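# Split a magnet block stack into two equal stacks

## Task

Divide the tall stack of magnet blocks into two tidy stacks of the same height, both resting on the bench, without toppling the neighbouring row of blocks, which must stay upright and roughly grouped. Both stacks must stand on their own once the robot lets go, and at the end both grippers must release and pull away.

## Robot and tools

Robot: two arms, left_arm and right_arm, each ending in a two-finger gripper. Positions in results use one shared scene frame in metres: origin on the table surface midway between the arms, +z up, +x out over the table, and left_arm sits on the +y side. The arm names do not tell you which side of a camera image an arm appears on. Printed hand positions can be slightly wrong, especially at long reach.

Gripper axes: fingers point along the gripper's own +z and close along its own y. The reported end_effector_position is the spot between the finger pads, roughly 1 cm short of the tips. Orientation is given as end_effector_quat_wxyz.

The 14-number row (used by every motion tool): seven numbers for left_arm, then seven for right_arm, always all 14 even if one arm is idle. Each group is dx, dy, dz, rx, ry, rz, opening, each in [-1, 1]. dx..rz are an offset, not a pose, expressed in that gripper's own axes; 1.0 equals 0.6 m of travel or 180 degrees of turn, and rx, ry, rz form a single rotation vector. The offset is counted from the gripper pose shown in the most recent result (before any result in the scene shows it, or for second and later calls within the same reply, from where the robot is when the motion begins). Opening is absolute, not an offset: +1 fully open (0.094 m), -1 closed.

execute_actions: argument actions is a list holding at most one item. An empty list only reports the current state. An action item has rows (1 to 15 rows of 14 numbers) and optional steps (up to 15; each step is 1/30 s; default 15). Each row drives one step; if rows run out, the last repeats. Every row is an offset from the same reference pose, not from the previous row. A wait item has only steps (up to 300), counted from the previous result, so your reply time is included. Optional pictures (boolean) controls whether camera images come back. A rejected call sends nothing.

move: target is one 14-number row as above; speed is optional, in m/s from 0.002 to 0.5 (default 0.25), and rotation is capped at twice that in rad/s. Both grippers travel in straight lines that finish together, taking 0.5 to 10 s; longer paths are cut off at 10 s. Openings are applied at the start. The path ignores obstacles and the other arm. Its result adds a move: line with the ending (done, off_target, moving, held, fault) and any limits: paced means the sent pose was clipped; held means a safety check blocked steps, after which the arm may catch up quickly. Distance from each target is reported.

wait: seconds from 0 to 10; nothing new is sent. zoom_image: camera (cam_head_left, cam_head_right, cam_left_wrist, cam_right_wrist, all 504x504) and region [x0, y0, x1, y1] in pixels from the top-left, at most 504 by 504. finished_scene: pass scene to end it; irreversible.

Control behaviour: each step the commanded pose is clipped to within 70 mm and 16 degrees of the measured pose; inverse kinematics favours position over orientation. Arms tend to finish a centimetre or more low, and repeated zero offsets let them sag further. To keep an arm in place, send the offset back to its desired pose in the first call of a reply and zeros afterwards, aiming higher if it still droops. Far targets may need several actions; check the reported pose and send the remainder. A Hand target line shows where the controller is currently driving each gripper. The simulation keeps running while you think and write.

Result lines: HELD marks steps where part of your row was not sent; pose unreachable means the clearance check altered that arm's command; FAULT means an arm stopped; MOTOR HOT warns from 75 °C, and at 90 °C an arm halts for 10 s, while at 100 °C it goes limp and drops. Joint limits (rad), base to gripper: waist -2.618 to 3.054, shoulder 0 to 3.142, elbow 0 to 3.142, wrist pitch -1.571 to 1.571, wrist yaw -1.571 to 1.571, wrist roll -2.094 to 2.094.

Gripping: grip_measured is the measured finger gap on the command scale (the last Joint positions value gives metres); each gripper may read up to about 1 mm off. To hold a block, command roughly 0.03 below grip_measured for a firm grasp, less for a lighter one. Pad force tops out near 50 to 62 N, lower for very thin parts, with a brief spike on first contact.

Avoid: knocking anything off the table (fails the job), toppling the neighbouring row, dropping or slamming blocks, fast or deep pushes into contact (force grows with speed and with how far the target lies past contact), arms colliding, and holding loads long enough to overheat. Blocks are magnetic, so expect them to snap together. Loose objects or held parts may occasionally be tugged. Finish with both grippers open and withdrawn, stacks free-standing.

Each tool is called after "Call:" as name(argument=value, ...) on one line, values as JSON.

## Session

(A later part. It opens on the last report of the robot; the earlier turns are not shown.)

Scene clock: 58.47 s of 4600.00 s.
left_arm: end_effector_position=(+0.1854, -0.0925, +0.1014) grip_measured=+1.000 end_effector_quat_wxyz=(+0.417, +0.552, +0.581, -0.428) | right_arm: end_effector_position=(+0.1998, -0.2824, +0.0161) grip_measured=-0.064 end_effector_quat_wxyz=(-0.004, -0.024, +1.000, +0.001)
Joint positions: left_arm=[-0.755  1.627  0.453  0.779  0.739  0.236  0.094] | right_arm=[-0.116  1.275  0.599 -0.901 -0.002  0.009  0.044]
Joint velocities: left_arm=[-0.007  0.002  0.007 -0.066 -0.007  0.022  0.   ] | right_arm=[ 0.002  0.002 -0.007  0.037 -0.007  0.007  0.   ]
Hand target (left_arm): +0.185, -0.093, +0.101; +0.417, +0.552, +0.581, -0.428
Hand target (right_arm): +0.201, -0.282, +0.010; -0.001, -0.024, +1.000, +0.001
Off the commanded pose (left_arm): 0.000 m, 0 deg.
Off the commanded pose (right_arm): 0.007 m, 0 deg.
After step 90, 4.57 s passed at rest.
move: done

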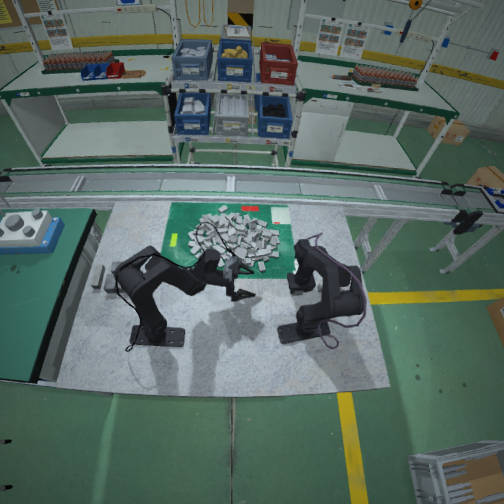

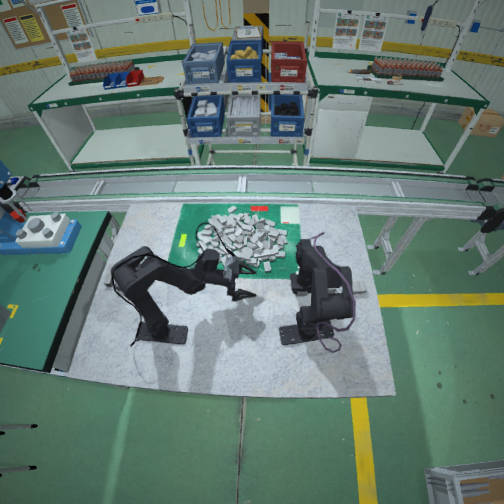

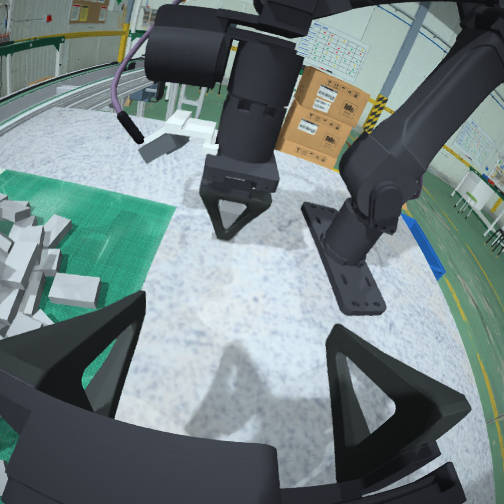

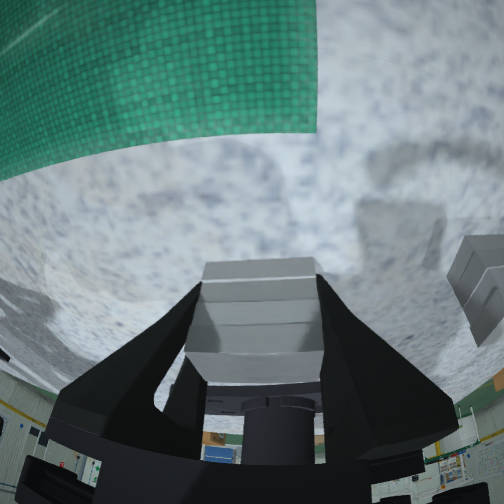

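Call:
execute_actions(actions=[{"rows":[[0,0,0,0,0,0,1,0,0,0,0,0,0,-0.15],[0,0,0,0,0,0,1,0,0,0,0,0,0,-0.15],[0,0,0,0,0,0,1,0,0,0,0,0,0,-0.15],[0,0,0,0,0,0,1,0,0,0,0,0,0,0.5]]}], pictures=false)

Call:
move(target=[0,0,0,0,0,0,1,0,0,0,0,0,0.503,0.5], speed=0.5)

Call:
execute_actions(actions=[{"rows":[[0,0,0,0,0,0,1,0,0,0,0,0,0,0.3],[0,0,0,0,0,0,1,0,0,0,0,0,0,0.1],[0,0,0,0,0,0,1,0,0,0,0,0,0,-0.05],[0,0,0,0,0,0,1,0,0,0,0,0,0,-0.1],[0,0,0,0,0,0,1,0,0,0,0,0,0,-0.15],[0,0,0,0,0,0,1,0,0,0,0,0,0,-0.2],[0,0,0,0,0,0,1,0,0,0,0,0,0,-0.24],[0,0,0,0,0,0,1,0,0,0,0,0,0,-0.28],[0,0,0,0,0,0,1,0,0,0,0,0,0,-0.32],[0,0,0,0,0,0,1,0,0,0,0,0,0,-0.36],[0,0,0,0,0,0,1,0,0,0,0,0,0,-0.4],[0,0,0,0,0,0,1,0,0,0,0,0,0,-0.44],[0,0,0,0,0,0,1,0,0,0,0,0,0,-0.48],[0,0,0,0,0,0,1,0,0,0,0,0,0,-0.52]]}], pictures=false)

Call:
execute_actions(actions=[{"rows":[[0,0,0,0,0,0,1,0,0,0,0,0,0,0.5]]}], pictures=false)

Call:
move(target=[0,0,0,0,0,0,1,0,0.012,-0.08,-0.01,0,0,0.5], speed=0.12)

Scene clock: 73.53 s of 4600.00 s.
left_arm: end_effector_position=(+0.1854, -0.0925, +0.1014) grip_measured=+1.000 end_effector_quat_wxyz=(+0.417, +0.552, +0.581, -0.428) | right_arm: end_effector_position=(+0.1997, -0.2824, +0.0161) grip_measured=+0.498 end_effector_quat_wxyz=(-0.004, -0.024, +1.000, +0.001)
Joint positions: left_arm=[-0.755  1.627  0.453  0.779  0.739  0.236  0.094] | right_arm=[-0.116  1.275  0.599 -0.902 -0.002  0.009  0.07 ]
Joint velocities: left_arm=[-0.002  0.012  0.002  0.037 -0.007  0.051  0.   ] | right_arm=[ 0.012  0.012 -0.017  0.007 -0.051 -0.007  0.001]
Hand target (left_arm): +0.185, -0.093, +0.101; +0.417, +0.552, +0.581, -0.428
Hand target (right_arm): +0.200, -0.282, +0.016; -0.004, -0.024, +1.000, +0.001
Off the commanded pose (left_arm): 0.000 m, 0 deg.
Off the commanded pose (right_arm): 0.000 m, 0 deg.
Steps of this call (steps 1 to 90: nothing new was sent; then 11.57 s passed at rest; steps 91 to 105: all 15 steps of this action). Readings (end_effector_position):
91: left_arm (+0.1854, -0.0925, +0.1014) | right_arm (+0.1998, -0.2824, +0.0161)
92: left_arm (+0.1854, -0.0925, +0.1014) | right_arm (+0.1998, -0.2824, +0.0161)
94: left_arm (+0.1854, -0.0925, +0.1014) | right_arm (+0.1997, -0.2824, +0.0161)
98: left_arm (+0.1854, -0.0925, +0.1014) | right_arm (+0.1997, -0.2824, +0.0161)
105: the state above

Scene clock: 76.10 s of 4600.00 s.
left_arm: end_effector_position=(+0.1854, -0.0925, +0.1014) grip_measured=+1.000 end_effector_quat_wxyz=(+0.417, +0.552, +0.581, -0.428) | right_arm: end_effector_position=(+0.1996, -0.2804, +0.0161) grip_measured=+0.499 end_effector_quat_wxyz=(-0.007, +0.688, +0.726, +0.002)
Joint positions: left_arm=[-0.755  1.627  0.453  0.779  0.739  0.236  0.094] | right_arm=[-0.116  1.275  0.599 -0.902 -0.013  1.575  0.07 ]
Joint velocities: left_arm=[-0.012  0.002 -0.027 -0.007  0.007 -0.051  0.   ] | right_arm=[-0.007  0.002 -0.002 -0.037  0.037  0.095  0.   ]
Hand target (left_arm): +0.185, -0.093, +0.101; +0.417, +0.552, +0.581, -0.428
Hand target (right_arm): +0.200, -0.282, +0.016; -0.003, +0.693, +0.721, -0.002
Off the commanded pose (left_arm): 0.000 m, 0 deg.
Off the commanded pose (right_arm): 0.002 m, 1 deg.
move: done

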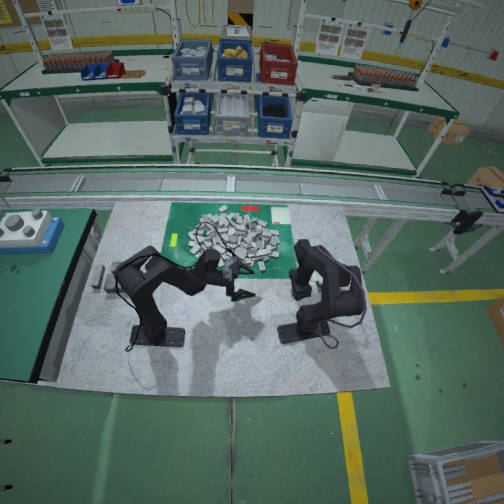

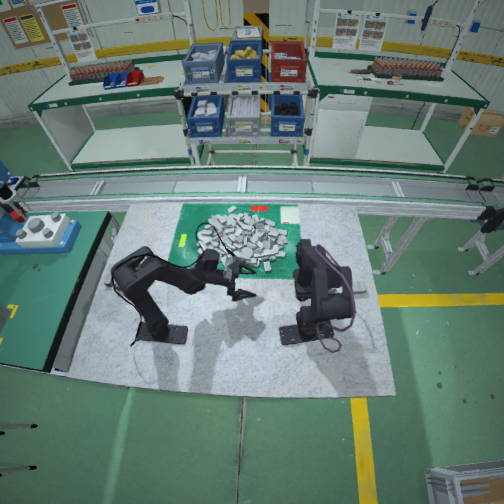

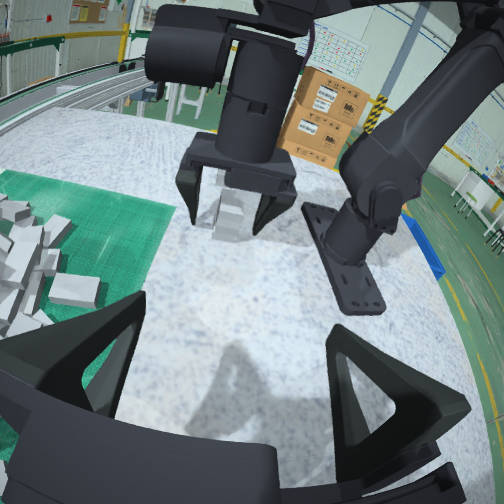

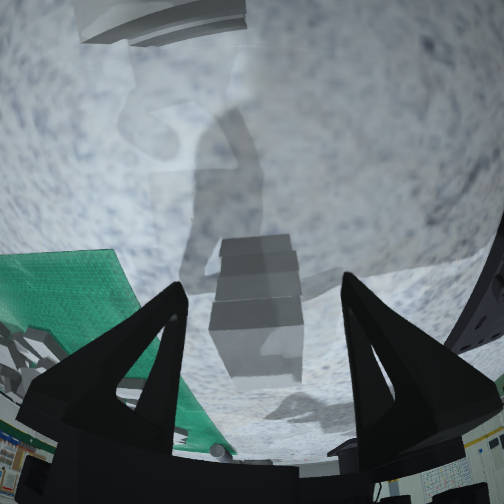

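Scene clock: 76.60 s of 4600.00 s.
left_arm: end_effector_position=(+0.1854, -0.0925, +0.1014) grip_measured=+1.000 end_effector_quat_wxyz=(+0.417, +0.552, +0.581, -0.428) | right_arm: end_effector_position=(+0.1998, -0.2804, +0.0161) grip_measured=-0.454 end_effector_quat_wxyz=(-0.007, +0.688, +0.725, +0.002)
Joint positions: left_arm=[-0.755  1.627  0.453  0.779  0.739  0.236  0.094] | right_arm=[-0.116  1.275  0.599 -0.901 -0.013  1.576  0.026]
Joint velocities: left_arm=[-0.007 -0.007  0.007  0.007  0.037 -0.037  0.   ] | right_arm=[-0.017 -0.002  0.007 -0.007 -0.037  0.051  0.001]
Hand target (left_arm): +0.185, -0.093, +0.101; +0.417, +0.552, +0.581, -0.428
Hand target (right_arm): +0.200, -0.280, +0.016; -0.007, +0.688, +0.726, +0.002
Off the commanded pose (left_arm): 0.000 m, 0 deg.
Off the commanded pose (right_arm): 0.000 m, 0 deg.
Steps of this call (steps 1 to 15: all 15 steps of this action). Readings (end_effector_position):
1: left_arm (+0.1854, -0.0925, +0.1014) | right_arm (+0.1996, -0.2804, +0.0161)
2: left_arm (+0.1854, -0.0925, +0.1014) | right_arm (+0.1996, -0.2804, +0.0161)
4: left_arm (+0.1854, -0.0925, +0.1014) | right_arm (+0.1996, -0.2804, +0.0161)
8: left_arm (+0.1854, -0.0925, +0.1014) | right_arm (+0.1996, -0.2804, +0.0161)
15: the state above

Scene clock: 77.10 s of 4600.00 s.
left_arm: end_effector_position=(+0.1854, -0.0925, +0.1014) grip_measured=+1.000 end_effector_quat_wxyz=(+0.417, +0.552, +0.581, -0.428) | right_arm: end_effector_position=(+0.1999, -0.2804, +0.0161) grip_measured=+0.498 end_effector_quat_wxyz=(-0.007, +0.688, +0.725, +0.002)
Joint positions: left_arm=[-0.755  1.627  0.453  0.779  0.739  0.236  0.094] | right_arm=[-0.116  1.275  0.599 -0.901 -0.013  1.576  0.07 ]
Joint velocities: left_arm=[-0.002 -0.002  0.002  0.007 -0.007 -0.007  0.   ] | right_arm=[-0.007 -0.012 -0.007  0.007 -0.007  0.022 -0.001]
Hand target (left_arm): +0.185, -0.093, +0.101; +0.417, +0.552, +0.581, -0.428
Hand target (right_arm): +0.200, -0.280, +0.016; -0.007, +0.688, +0.725, +0.002
Off the commanded pose (left_arm): 0.000 m, 0 deg.
Off the commanded pose (right_arm): 0.000 m, 0 deg.
Steps of this call (steps 1 to 15: all 15 steps of this action). Readings (end_effector_position):
1: left_arm (+0.1854, -0.0925, +0.1014) | right_arm (+0.1998, -0.2804, +0.0161)
2: left_arm (+0.1854, -0.0925, +0.1014) | right_arm (+0.1999, -0.2804, +0.0161)
4: left_arm (+0.1854, -0.0925, +0.1014) | right_arm (+0.1999, -0.2804, +0.0161)
8: left_arm (+0.1854, -0.0925, +0.1014) | right_arm (+0.1999, -0.2804, +0.0161)
15: the state above

Scene clock: 78.37 s of 4600.00 s.
left_arm: end_effector_position=(+0.1854, -0.0925, +0.1014) grip_measured=+1.000 end_effector_quat_wxyz=(+0.417, +0.552, +0.581, -0.428) | right_arm: end_effector_position=(+0.2035, -0.2802, +0.0544) grip_measured=+0.498 end_effector_quat_wxyz=(-0.005, +0.688, +0.726, +0.004)
Joint positions: left_arm=[-0.755  1.627  0.453  0.779  0.739  0.236  0.094] | right_arm=[-0.116  1.222  0.726 -1.075 -0.013  1.576  0.07 ]
Joint velocities: left_arm=[ 0.002 -0.002 -0.017  0.007 -0.007  0.007  0.   ] | right_arm=[-0.012 -0.002  0.012  0.022  0.007  0.007 -0.001]
Hand target (left_arm): +0.185, -0.093, +0.101; +0.417, +0.552, +0.581, -0.428
Hand target (right_arm): +0.208, -0.281, +0.064; +0.004, +0.688, +0.725, +0.014
Off the commanded pose (left_arm): 0.000 m, 0 deg.
Off the commanded pose (right_arm): 0.010 m, 1 deg.
move: done

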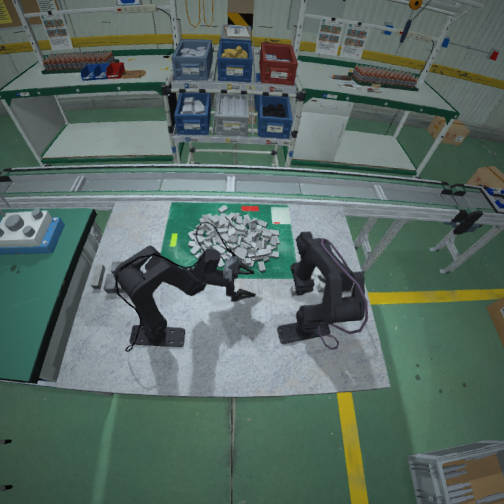

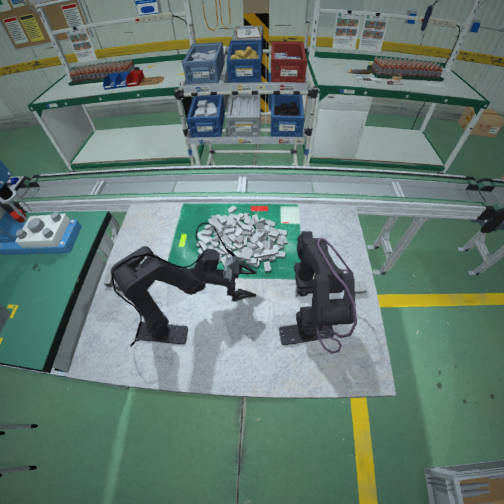

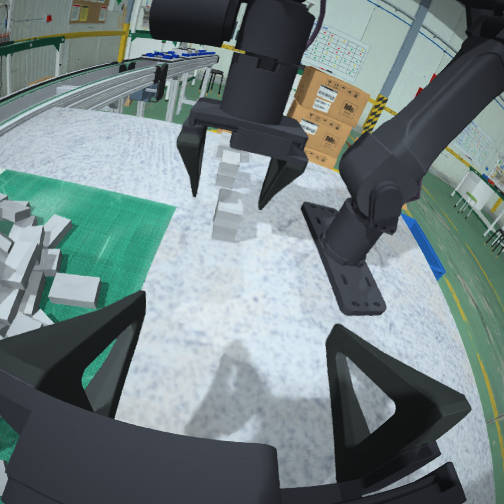

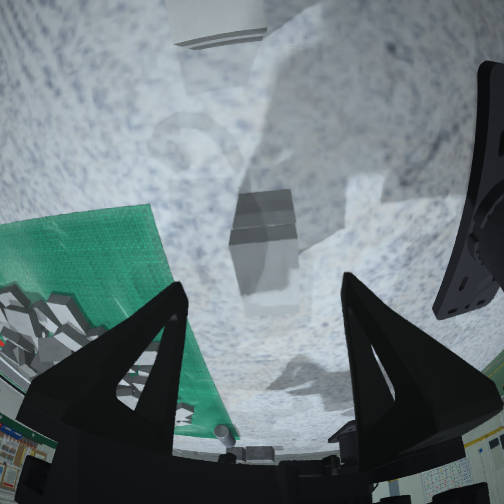

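Call:
move(target=[0,0,0,0,0,0,1,-0.21,0.015,0.052,-0.005,-0.009,0,0.5], speed=0.12)

Scene clock: 83.30 s of 4600.00 s.
left_arm: end_effector_position=(+0.1854, -0.0925, +0.1014) grip_measured=+1.000 end_effector_quat_wxyz=(+0.417, +0.552, +0.581, -0.428) | right_arm: end_effector_position=(+0.2103, -0.3982, +0.0170) grip_measured=+0.498 end_effector_quat_wxyz=(-0.001, +0.689, +0.725, -0.008)
Joint positions: left_arm=[-0.755  1.627  0.453  0.779  0.739  0.236  0.094] | right_arm=[-0.693  1.439  0.726 -0.864  0.015  1.     0.07 ]
Joint velocities: left_arm=[ 0.002 -0.022 -0.007  0.022  0.022  0.037  0.   ] | right_arm=[-0.002 -0.007  0.007 -0.037 -0.081 -0.022  0.   ]
Hand target (left_arm): +0.185, -0.093, +0.101; +0.417, +0.552, +0.581, -0.428
Hand target (right_arm): +0.219, -0.408, +0.022; +0.015, +0.688, +0.725, -0.007
Off the commanded pose (left_arm): 0.000 m, 0 deg.
Off the commanded pose (right_arm): 0.012 m, 2 deg.
After step 90, 0.30 s passed at rest.
move: off_target (right_arm)

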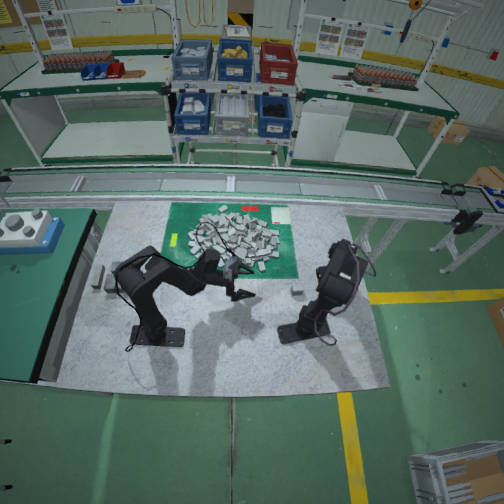

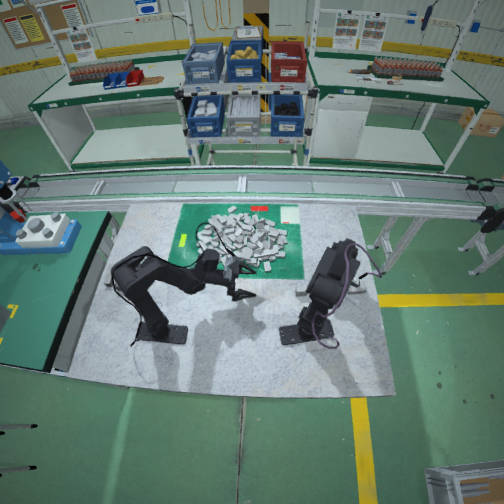

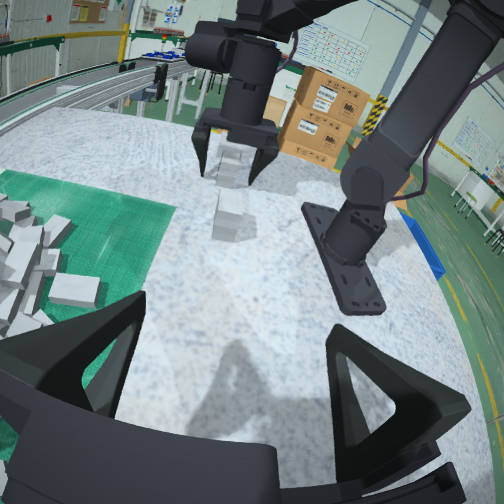

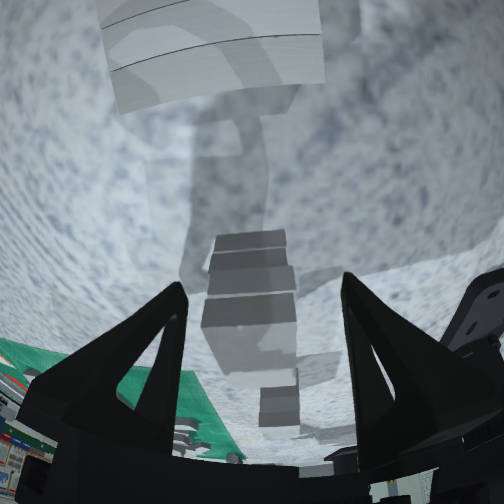

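Call:
execute_actions(actions=[{"rows":[[0,0,0,0,0,0,1,0,0,0,0,0,0,0.3],[0,0,0,0,0,0,1,0,0,0,0,0,0,0.1],[0,0,0,0,0,0,1,0,0,0,0,0,0,-0.05],[0,0,0,0,0,0,1,0,0,0,0,0,0,-0.1],[0,0,0,0,0,0,1,0,0,0,0,0,0,-0.15],[0,0,0,0,0,0,1,0,0,0,0,0,0,-0.2],[0,0,0,0,0,0,1,0,0,0,0,0,0,-0.24],[0,0,0,0,0,0,1,0,0,0,0,0,0,-0.28],[0,0,0,0,0,0,1,0,0,0,0,0,0,-0.32],[0,0,0,0,0,0,1,0,0,0,0,0,0,-0.36],[0,0,0,0,0,0,1,0,0,0,0,0,0,-0.4],[0,0,0,0,0,0,1,0,0,0,0,0,0,-0.44],[0,0,0,0,0,0,1,0,0,0,0,0,0,-0.48]]}], pictures=false)

Call:
execute_actions(actions=[{"rows":[[0,0,0,0,0,0,1,0,0,0,0,0,0,0.5]],"steps":10}], pictures=false)

Call:
move(target=[0,0,0,0,0,0,1,0,0,0,0,0,-0.503,0.5], speed=0.5)

Call:
execute_actions(actions=[{"rows":[[0,0,0,0,0,0,1,0,0,0,0,0,0,0.4],[0,0,0,0,0,0,1,0,0,0,0,0,0,0.3],[0,0,0,0,0,0,1,0,0,0,0,0,0,0.25],[0,0,0,0,0,0,1,0,0,0,0,0,0,0.2],[0,0,0,0,0,0,1,0,0,0,0,0,0,0.16],[0,0,0,0,0,0,1,0,0,0,0,0,0,0.12],[0,0,0,0,0,0,1,0,0,0,0,0,0,0.08],[0,0,0,0,0,0,1,0,0,0,0,0,0,0.04],[0,0,0,0,0,0,1,0,0,0,0,0,0,0],[0,0,0,0,0,0,1,0,0,0,0,0,0,-0.03],[0,0,0,0,0,0,1,0,0,0,0,0,0,-0.06],[0,0,0,0,0,0,1,0,0,0,0,0,0,-0.09]]}], pictures=false)

Call:
execute_actions(actions=[{"rows":[[0,0,0,0,0,0,1,0,0,0,0,0,0,0.6]],"steps":10}], pictures=false)

Call:
move(target=[-0.02,0,-0.05,0,0,0,1,-0.04,-0.015,-0.3,0.01,-0.02,0,0.6], speed=0.15)

Call:
zoom_image(camera="cam_left_wrist", region=[160,110,300,250])

Call:
zoom_image(camera="cam_right_wrist", region=[80,100,450,280])

Scene clock: 103.70 s of 4600.00 s.
left_arm: end_effector_position=(+0.1854, -0.0925, +0.1014) grip_measured=+1.000 end_effector_quat_wxyz=(+0.417, +0.552, +0.581, -0.428) | right_arm: end_effector_position=(+0.2108, -0.3982, +0.0170) grip_measured=-0.454 end_effector_quat_wxyz=(-0.001, +0.688, +0.726, -0.007)
Joint positions: left_arm=[-0.755  1.627  0.453  0.779  0.739  0.236  0.094] | right_arm=[-0.693  1.439  0.726 -0.862  0.013  0.998  0.026]
Joint velocities: left_arm=[ 0.007 -0.012 -0.002 -0.037 -0.037 -0.037  0.   ] | right_arm=[-0.027  0.012 -0.002 -0.022  0.007 -0.037 -0.   ]
Hand target (left_arm): +0.185, -0.093, +0.101; +0.417, +0.552, +0.581, -0.428
Hand target (right_arm): +0.210, -0.398, +0.017; -0.001, +0.689, +0.725, -0.008
Off the commanded pose (left_arm): 0.000 m, 0 deg.
Off the commanded pose (right_arm): 0.001 m, 0 deg.
Steps of this call (steps 1 to 90: nothing new was sent; then 16.90 s passed at rest; steps 91 to 105: all 15 steps of this action). Readings (end_effector_position):
91: left_arm (+0.1854, -0.0925, +0.1014) | right_arm (+0.2104, -0.3983, +0.0170)
92: left_arm (+0.1854, -0.0925, +0.1014) | right_arm (+0.2104, -0.3983, +0.0170)
94: left_arm (+0.1854, -0.0925, +0.1014) | right_arm (+0.2104, -0.3983, +0.0170)
98: left_arm (+0.1854, -0.0925, +0.1014) | right_arm (+0.2104, -0.3983, +0.0170)
105: the state above

Scene clock: 104.03 s of 4600.00 s.
left_arm: end_effector_position=(+0.1854, -0.0925, +0.1014) grip_measured=+1.000 end_effector_quat_wxyz=(+0.417, +0.552, +0.581, -0.428) | right_arm: end_effector_position=(+0.2108, -0.3982, +0.0170) grip_measured=+0.498 end_effector_quat_wxyz=(-0.001, +0.688, +0.726, -0.007)
Joint positions: left_arm=[-0.755  1.627  0.453  0.779  0.739  0.236  0.094] | right_arm=[-0.693  1.439  0.726 -0.862  0.013  0.998  0.07 ]
Joint velocities: left_arm=[-0.002 -0.002  0.002 -0.007  0.037 -0.007  0.   ] | right_arm=[ 0.002 -0.017 -0.007 -0.022 -0.007 -0.007 -0.001]
Hand target (left_arm): +0.185, -0.093, +0.101; +0.417, +0.552, +0.581, -0.428
Hand target (right_arm): +0.211, -0.398, +0.017; -0.001, +0.688, +0.726, -0.007
Off the commanded pose (left_arm): 0.000 m, 0 deg.
Off the commanded pose (right_arm): 0.000 m, 0 deg.
Steps of this call (steps 1 to 10: all 10 steps of this action). Readings (end_effector_position):
1: left_arm (+0.1854, -0.0925, +0.1014) | right_arm (+0.2108, -0.3982, +0.0170)
2: left_arm (+0.1854, -0.0925, +0.1014) | right_arm (+0.2108, -0.3982, +0.0170)
4: left_arm (+0.1854, -0.0925, +0.1014) | right_arm (+0.2108, -0.3982, +0.0170)
8: left_arm (+0.1854, -0.0925, +0.1014) | right_arm (+0.2108, -0.3982, +0.0170)
10: the state above

Scene clock: 106.60 s of 4600.00 s.
left_arm: end_effector_position=(+0.1854, -0.0925, +0.1014) grip_measured=+1.000 end_effector_quat_wxyz=(+0.417, +0.552, +0.581, -0.428) | right_arm: end_effector_position=(+0.2105, -0.3988, +0.0170) grip_measured=+0.499 end_effector_quat_wxyz=(-0.006, -0.025, +1.000, -0.006)
Joint positions: left_arm=[-0.755  1.627  0.453  0.779  0.739  0.236  0.094] | right_arm=[-0.693  1.439  0.726 -0.862  0.017 -0.569  0.07 ]
Joint velocities: left_arm=[-0.002  0.012 -0.002  0.037 -0.037  0.022  0.   ] | right_arm=[-0.012 -0.007 -0.022  0.007 -0.066 -0.022 -0.   ]
Hand target (left_arm): +0.185, -0.093, +0.101; +0.417, +0.552, +0.581, -0.428
Hand target (right_arm): +0.211, -0.398, +0.017; -0.005, -0.032, +0.999, -0.004
Off the commanded pose (left_arm): 0.000 m, 0 deg.
Off the commanded pose (right_arm): 0.001 m, 1 deg.
move: done

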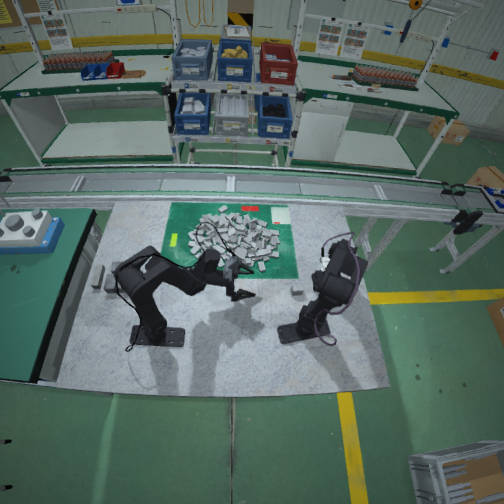

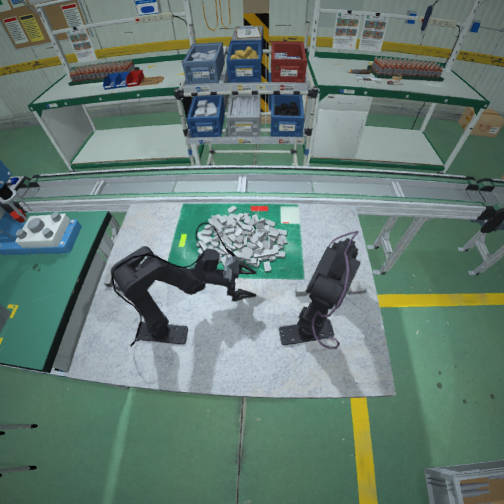

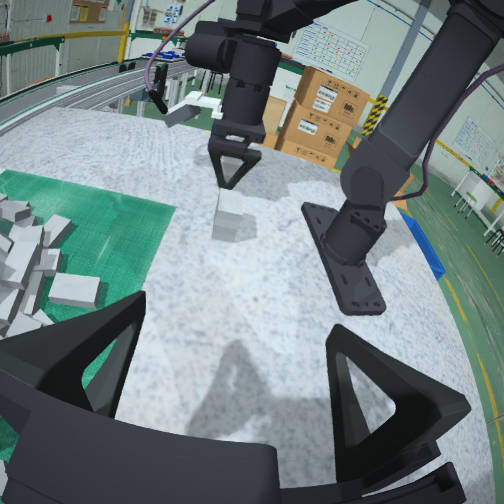

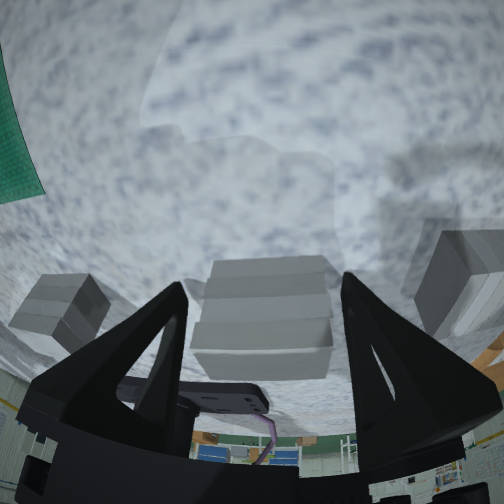

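Scene clock: 107.10 s of 4600.00 s.
left_arm: end_effector_position=(+0.1854, -0.0925, +0.1014) grip_measured=+1.000 end_effector_quat_wxyz=(+0.417, +0.552, +0.581, -0.428) | right_arm: end_effector_position=(+0.2103, -0.3993, +0.0171) grip_measured=-0.064 end_effector_quat_wxyz=(-0.007, -0.025, +1.000, -0.007)
Joint positions: left_arm=[-0.755  1.627  0.453  0.779  0.739  0.236  0.094] | right_arm=[-0.693  1.439  0.726 -0.862  0.02  -0.569  0.044]
Joint velocities: left_arm=[-0.002  0.012  0.012  0.037  0.066  0.066  0.   ] | right_arm=[-0.007  0.007  0.012 -0.022  0.007 -0.007 -0.   ]
Hand target (left_arm): +0.185, -0.093, +0.101; +0.417, +0.552, +0.581, -0.428
Hand target (right_arm): +0.210, -0.399, +0.017; -0.006, -0.025, +1.000, -0.006
Off the commanded pose (left_arm): 0.000 m, 0 deg.
Off the commanded pose (right_arm): 0.001 m, 0 deg.
Steps of this call (steps 1 to 15: all 15 steps of this action). Readings (end_effector_position):
1: left_arm (+0.1854, -0.0925, +0.1014) | right_arm (+0.2105, -0.3988, +0.0170)
2: left_arm (+0.1854, -0.0925, +0.1014) | right_arm (+0.2105, -0.3988, +0.0170)
4: left_arm (+0.1854, -0.0925, +0.1014) | right_arm (+0.2105, -0.3988, +0.0170)
8: left_arm (+0.1854, -0.0925, +0.1014) | right_arm (+0.2103, -0.3991, +0.0171)
15: the state above

Scene clock: 107.43 s of 4600.00 s.
left_arm: end_effector_position=(+0.1854, -0.0925, +0.1014) grip_measured=+1.000 end_effector_quat_wxyz=(+0.417, +0.552, +0.581, -0.428) | right_arm: end_effector_position=(+0.2103, -0.3993, +0.0171) grip_measured=+0.598 end_effector_quat_wxyz=(-0.007, -0.025, +1.000, -0.007)
Joint positions: left_arm=[-0.755  1.627  0.453  0.779  0.739  0.236  0.094] | right_arm=[-0.693  1.439  0.726 -0.862  0.02  -0.569  0.075]
Joint velocities: left_arm=[-0.007 -0.017  0.012 -0.125  0.051 -0.095  0.   ] | right_arm=[-0.002  0.012  0.002 -0.051  0.007 -0.051 -0.   ]
Hand target (left_arm): +0.185, -0.093, +0.101; +0.417, +0.552, +0.581, -0.428
Hand target (right_arm): +0.210, -0.399, +0.017; -0.007, -0.025, +1.000, -0.007
Off the commanded pose (left_arm): 0.000 m, 0 deg.
Off the commanded pose (right_arm): 0.000 m, 0 deg.
Steps of this call (steps 1 to 10: all 10 steps of this action). Readings (end_effector_position):
1: left_arm (+0.1854, -0.0925, +0.1014) | right_arm (+0.2103, -0.3993, +0.0171)
2: left_arm (+0.1854, -0.0925, +0.1014) | right_arm (+0.2103, -0.3993, +0.0171)
4: left_arm (+0.1854, -0.0925, +0.1014) | right_arm (+0.2103, -0.3993, +0.0171)
8: left_arm (+0.1854, -0.0925, +0.1014) | right_arm (+0.2103, -0.3993, +0.0171)
10: the state above

Scene clock: 109.53 s of 4600.00 s.
left_arm: end_effector_position=(+0.1907, -0.0733, +0.1213) grip_measured=+1.000 end_effector_quat_wxyz=(+0.420, +0.550, +0.583, -0.426) | right_arm: end_effector_position=(+0.2355, -0.4078, +0.1916) grip_measured=+0.598 end_effector_quat_wxyz=(+0.021, -0.025, +0.999, -0.024)
Joint positions: left_arm=[-0.687  1.495  0.453  0.625  0.795  0.269  0.094] | right_arm=[-0.671  1.4    1.404 -1.514  0.02  -0.548  0.075]
Joint velocities: left_arm=[ 0.002 -0.007 -0.007  0.007 -0.051 -0.022  0.   ] | right_arm=[ 0.012  0.007 -0.012  0.007  0.022 -0.066 -0.001]
Hand target (left_arm): +0.186, -0.068, +0.121; +0.417, +0.552, +0.581, -0.428
Hand target (right_arm): +0.239, -0.405, +0.197; +0.025, -0.025, +0.999, -0.021
Off the commanded pose (left_arm): 0.008 m, 0 deg.
Off the commanded pose (right_arm): 0.006 m, 0 deg.
move: done

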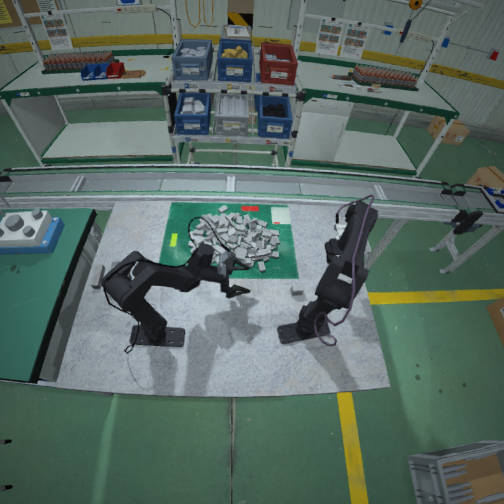

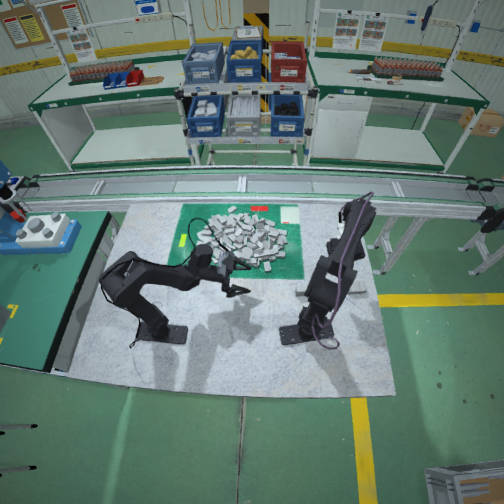

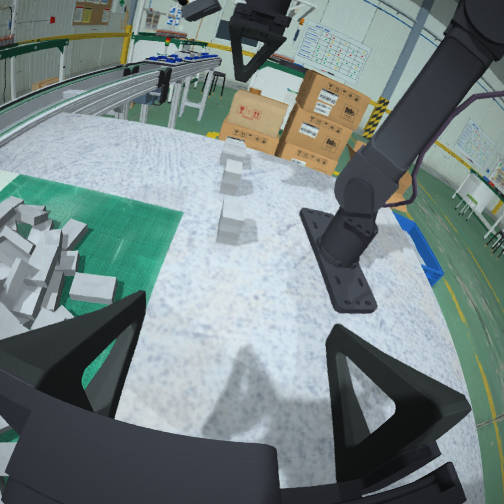

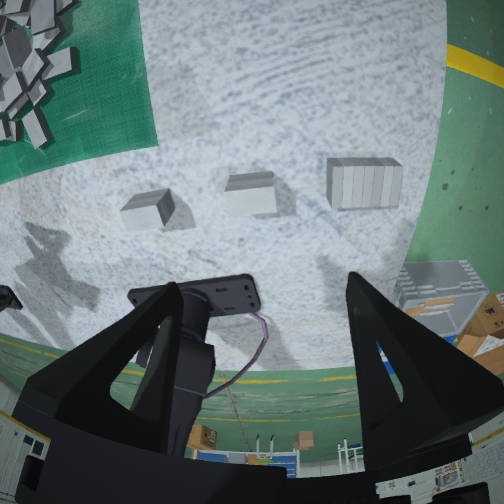

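Region (160, 110, 300, 250) of cam_left_wrist's 504x504 image, scaled by 3.600, with more detail than that image has.

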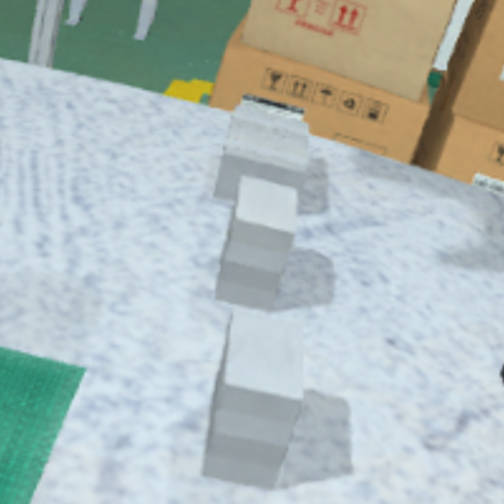

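Region (80, 100, 450, 280) of cam_right_wrist's 504x504 image, scaled by 1.362, with more detail than that image has; it fills the top 245 rows of this view, and the rest is white.

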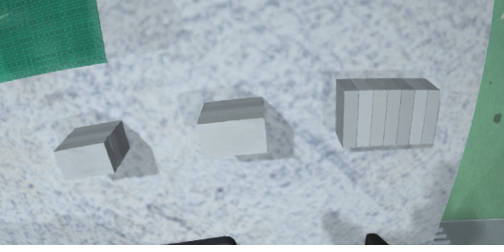

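Call:
finished_scene(scene=2)

The scene is finished: the task was done.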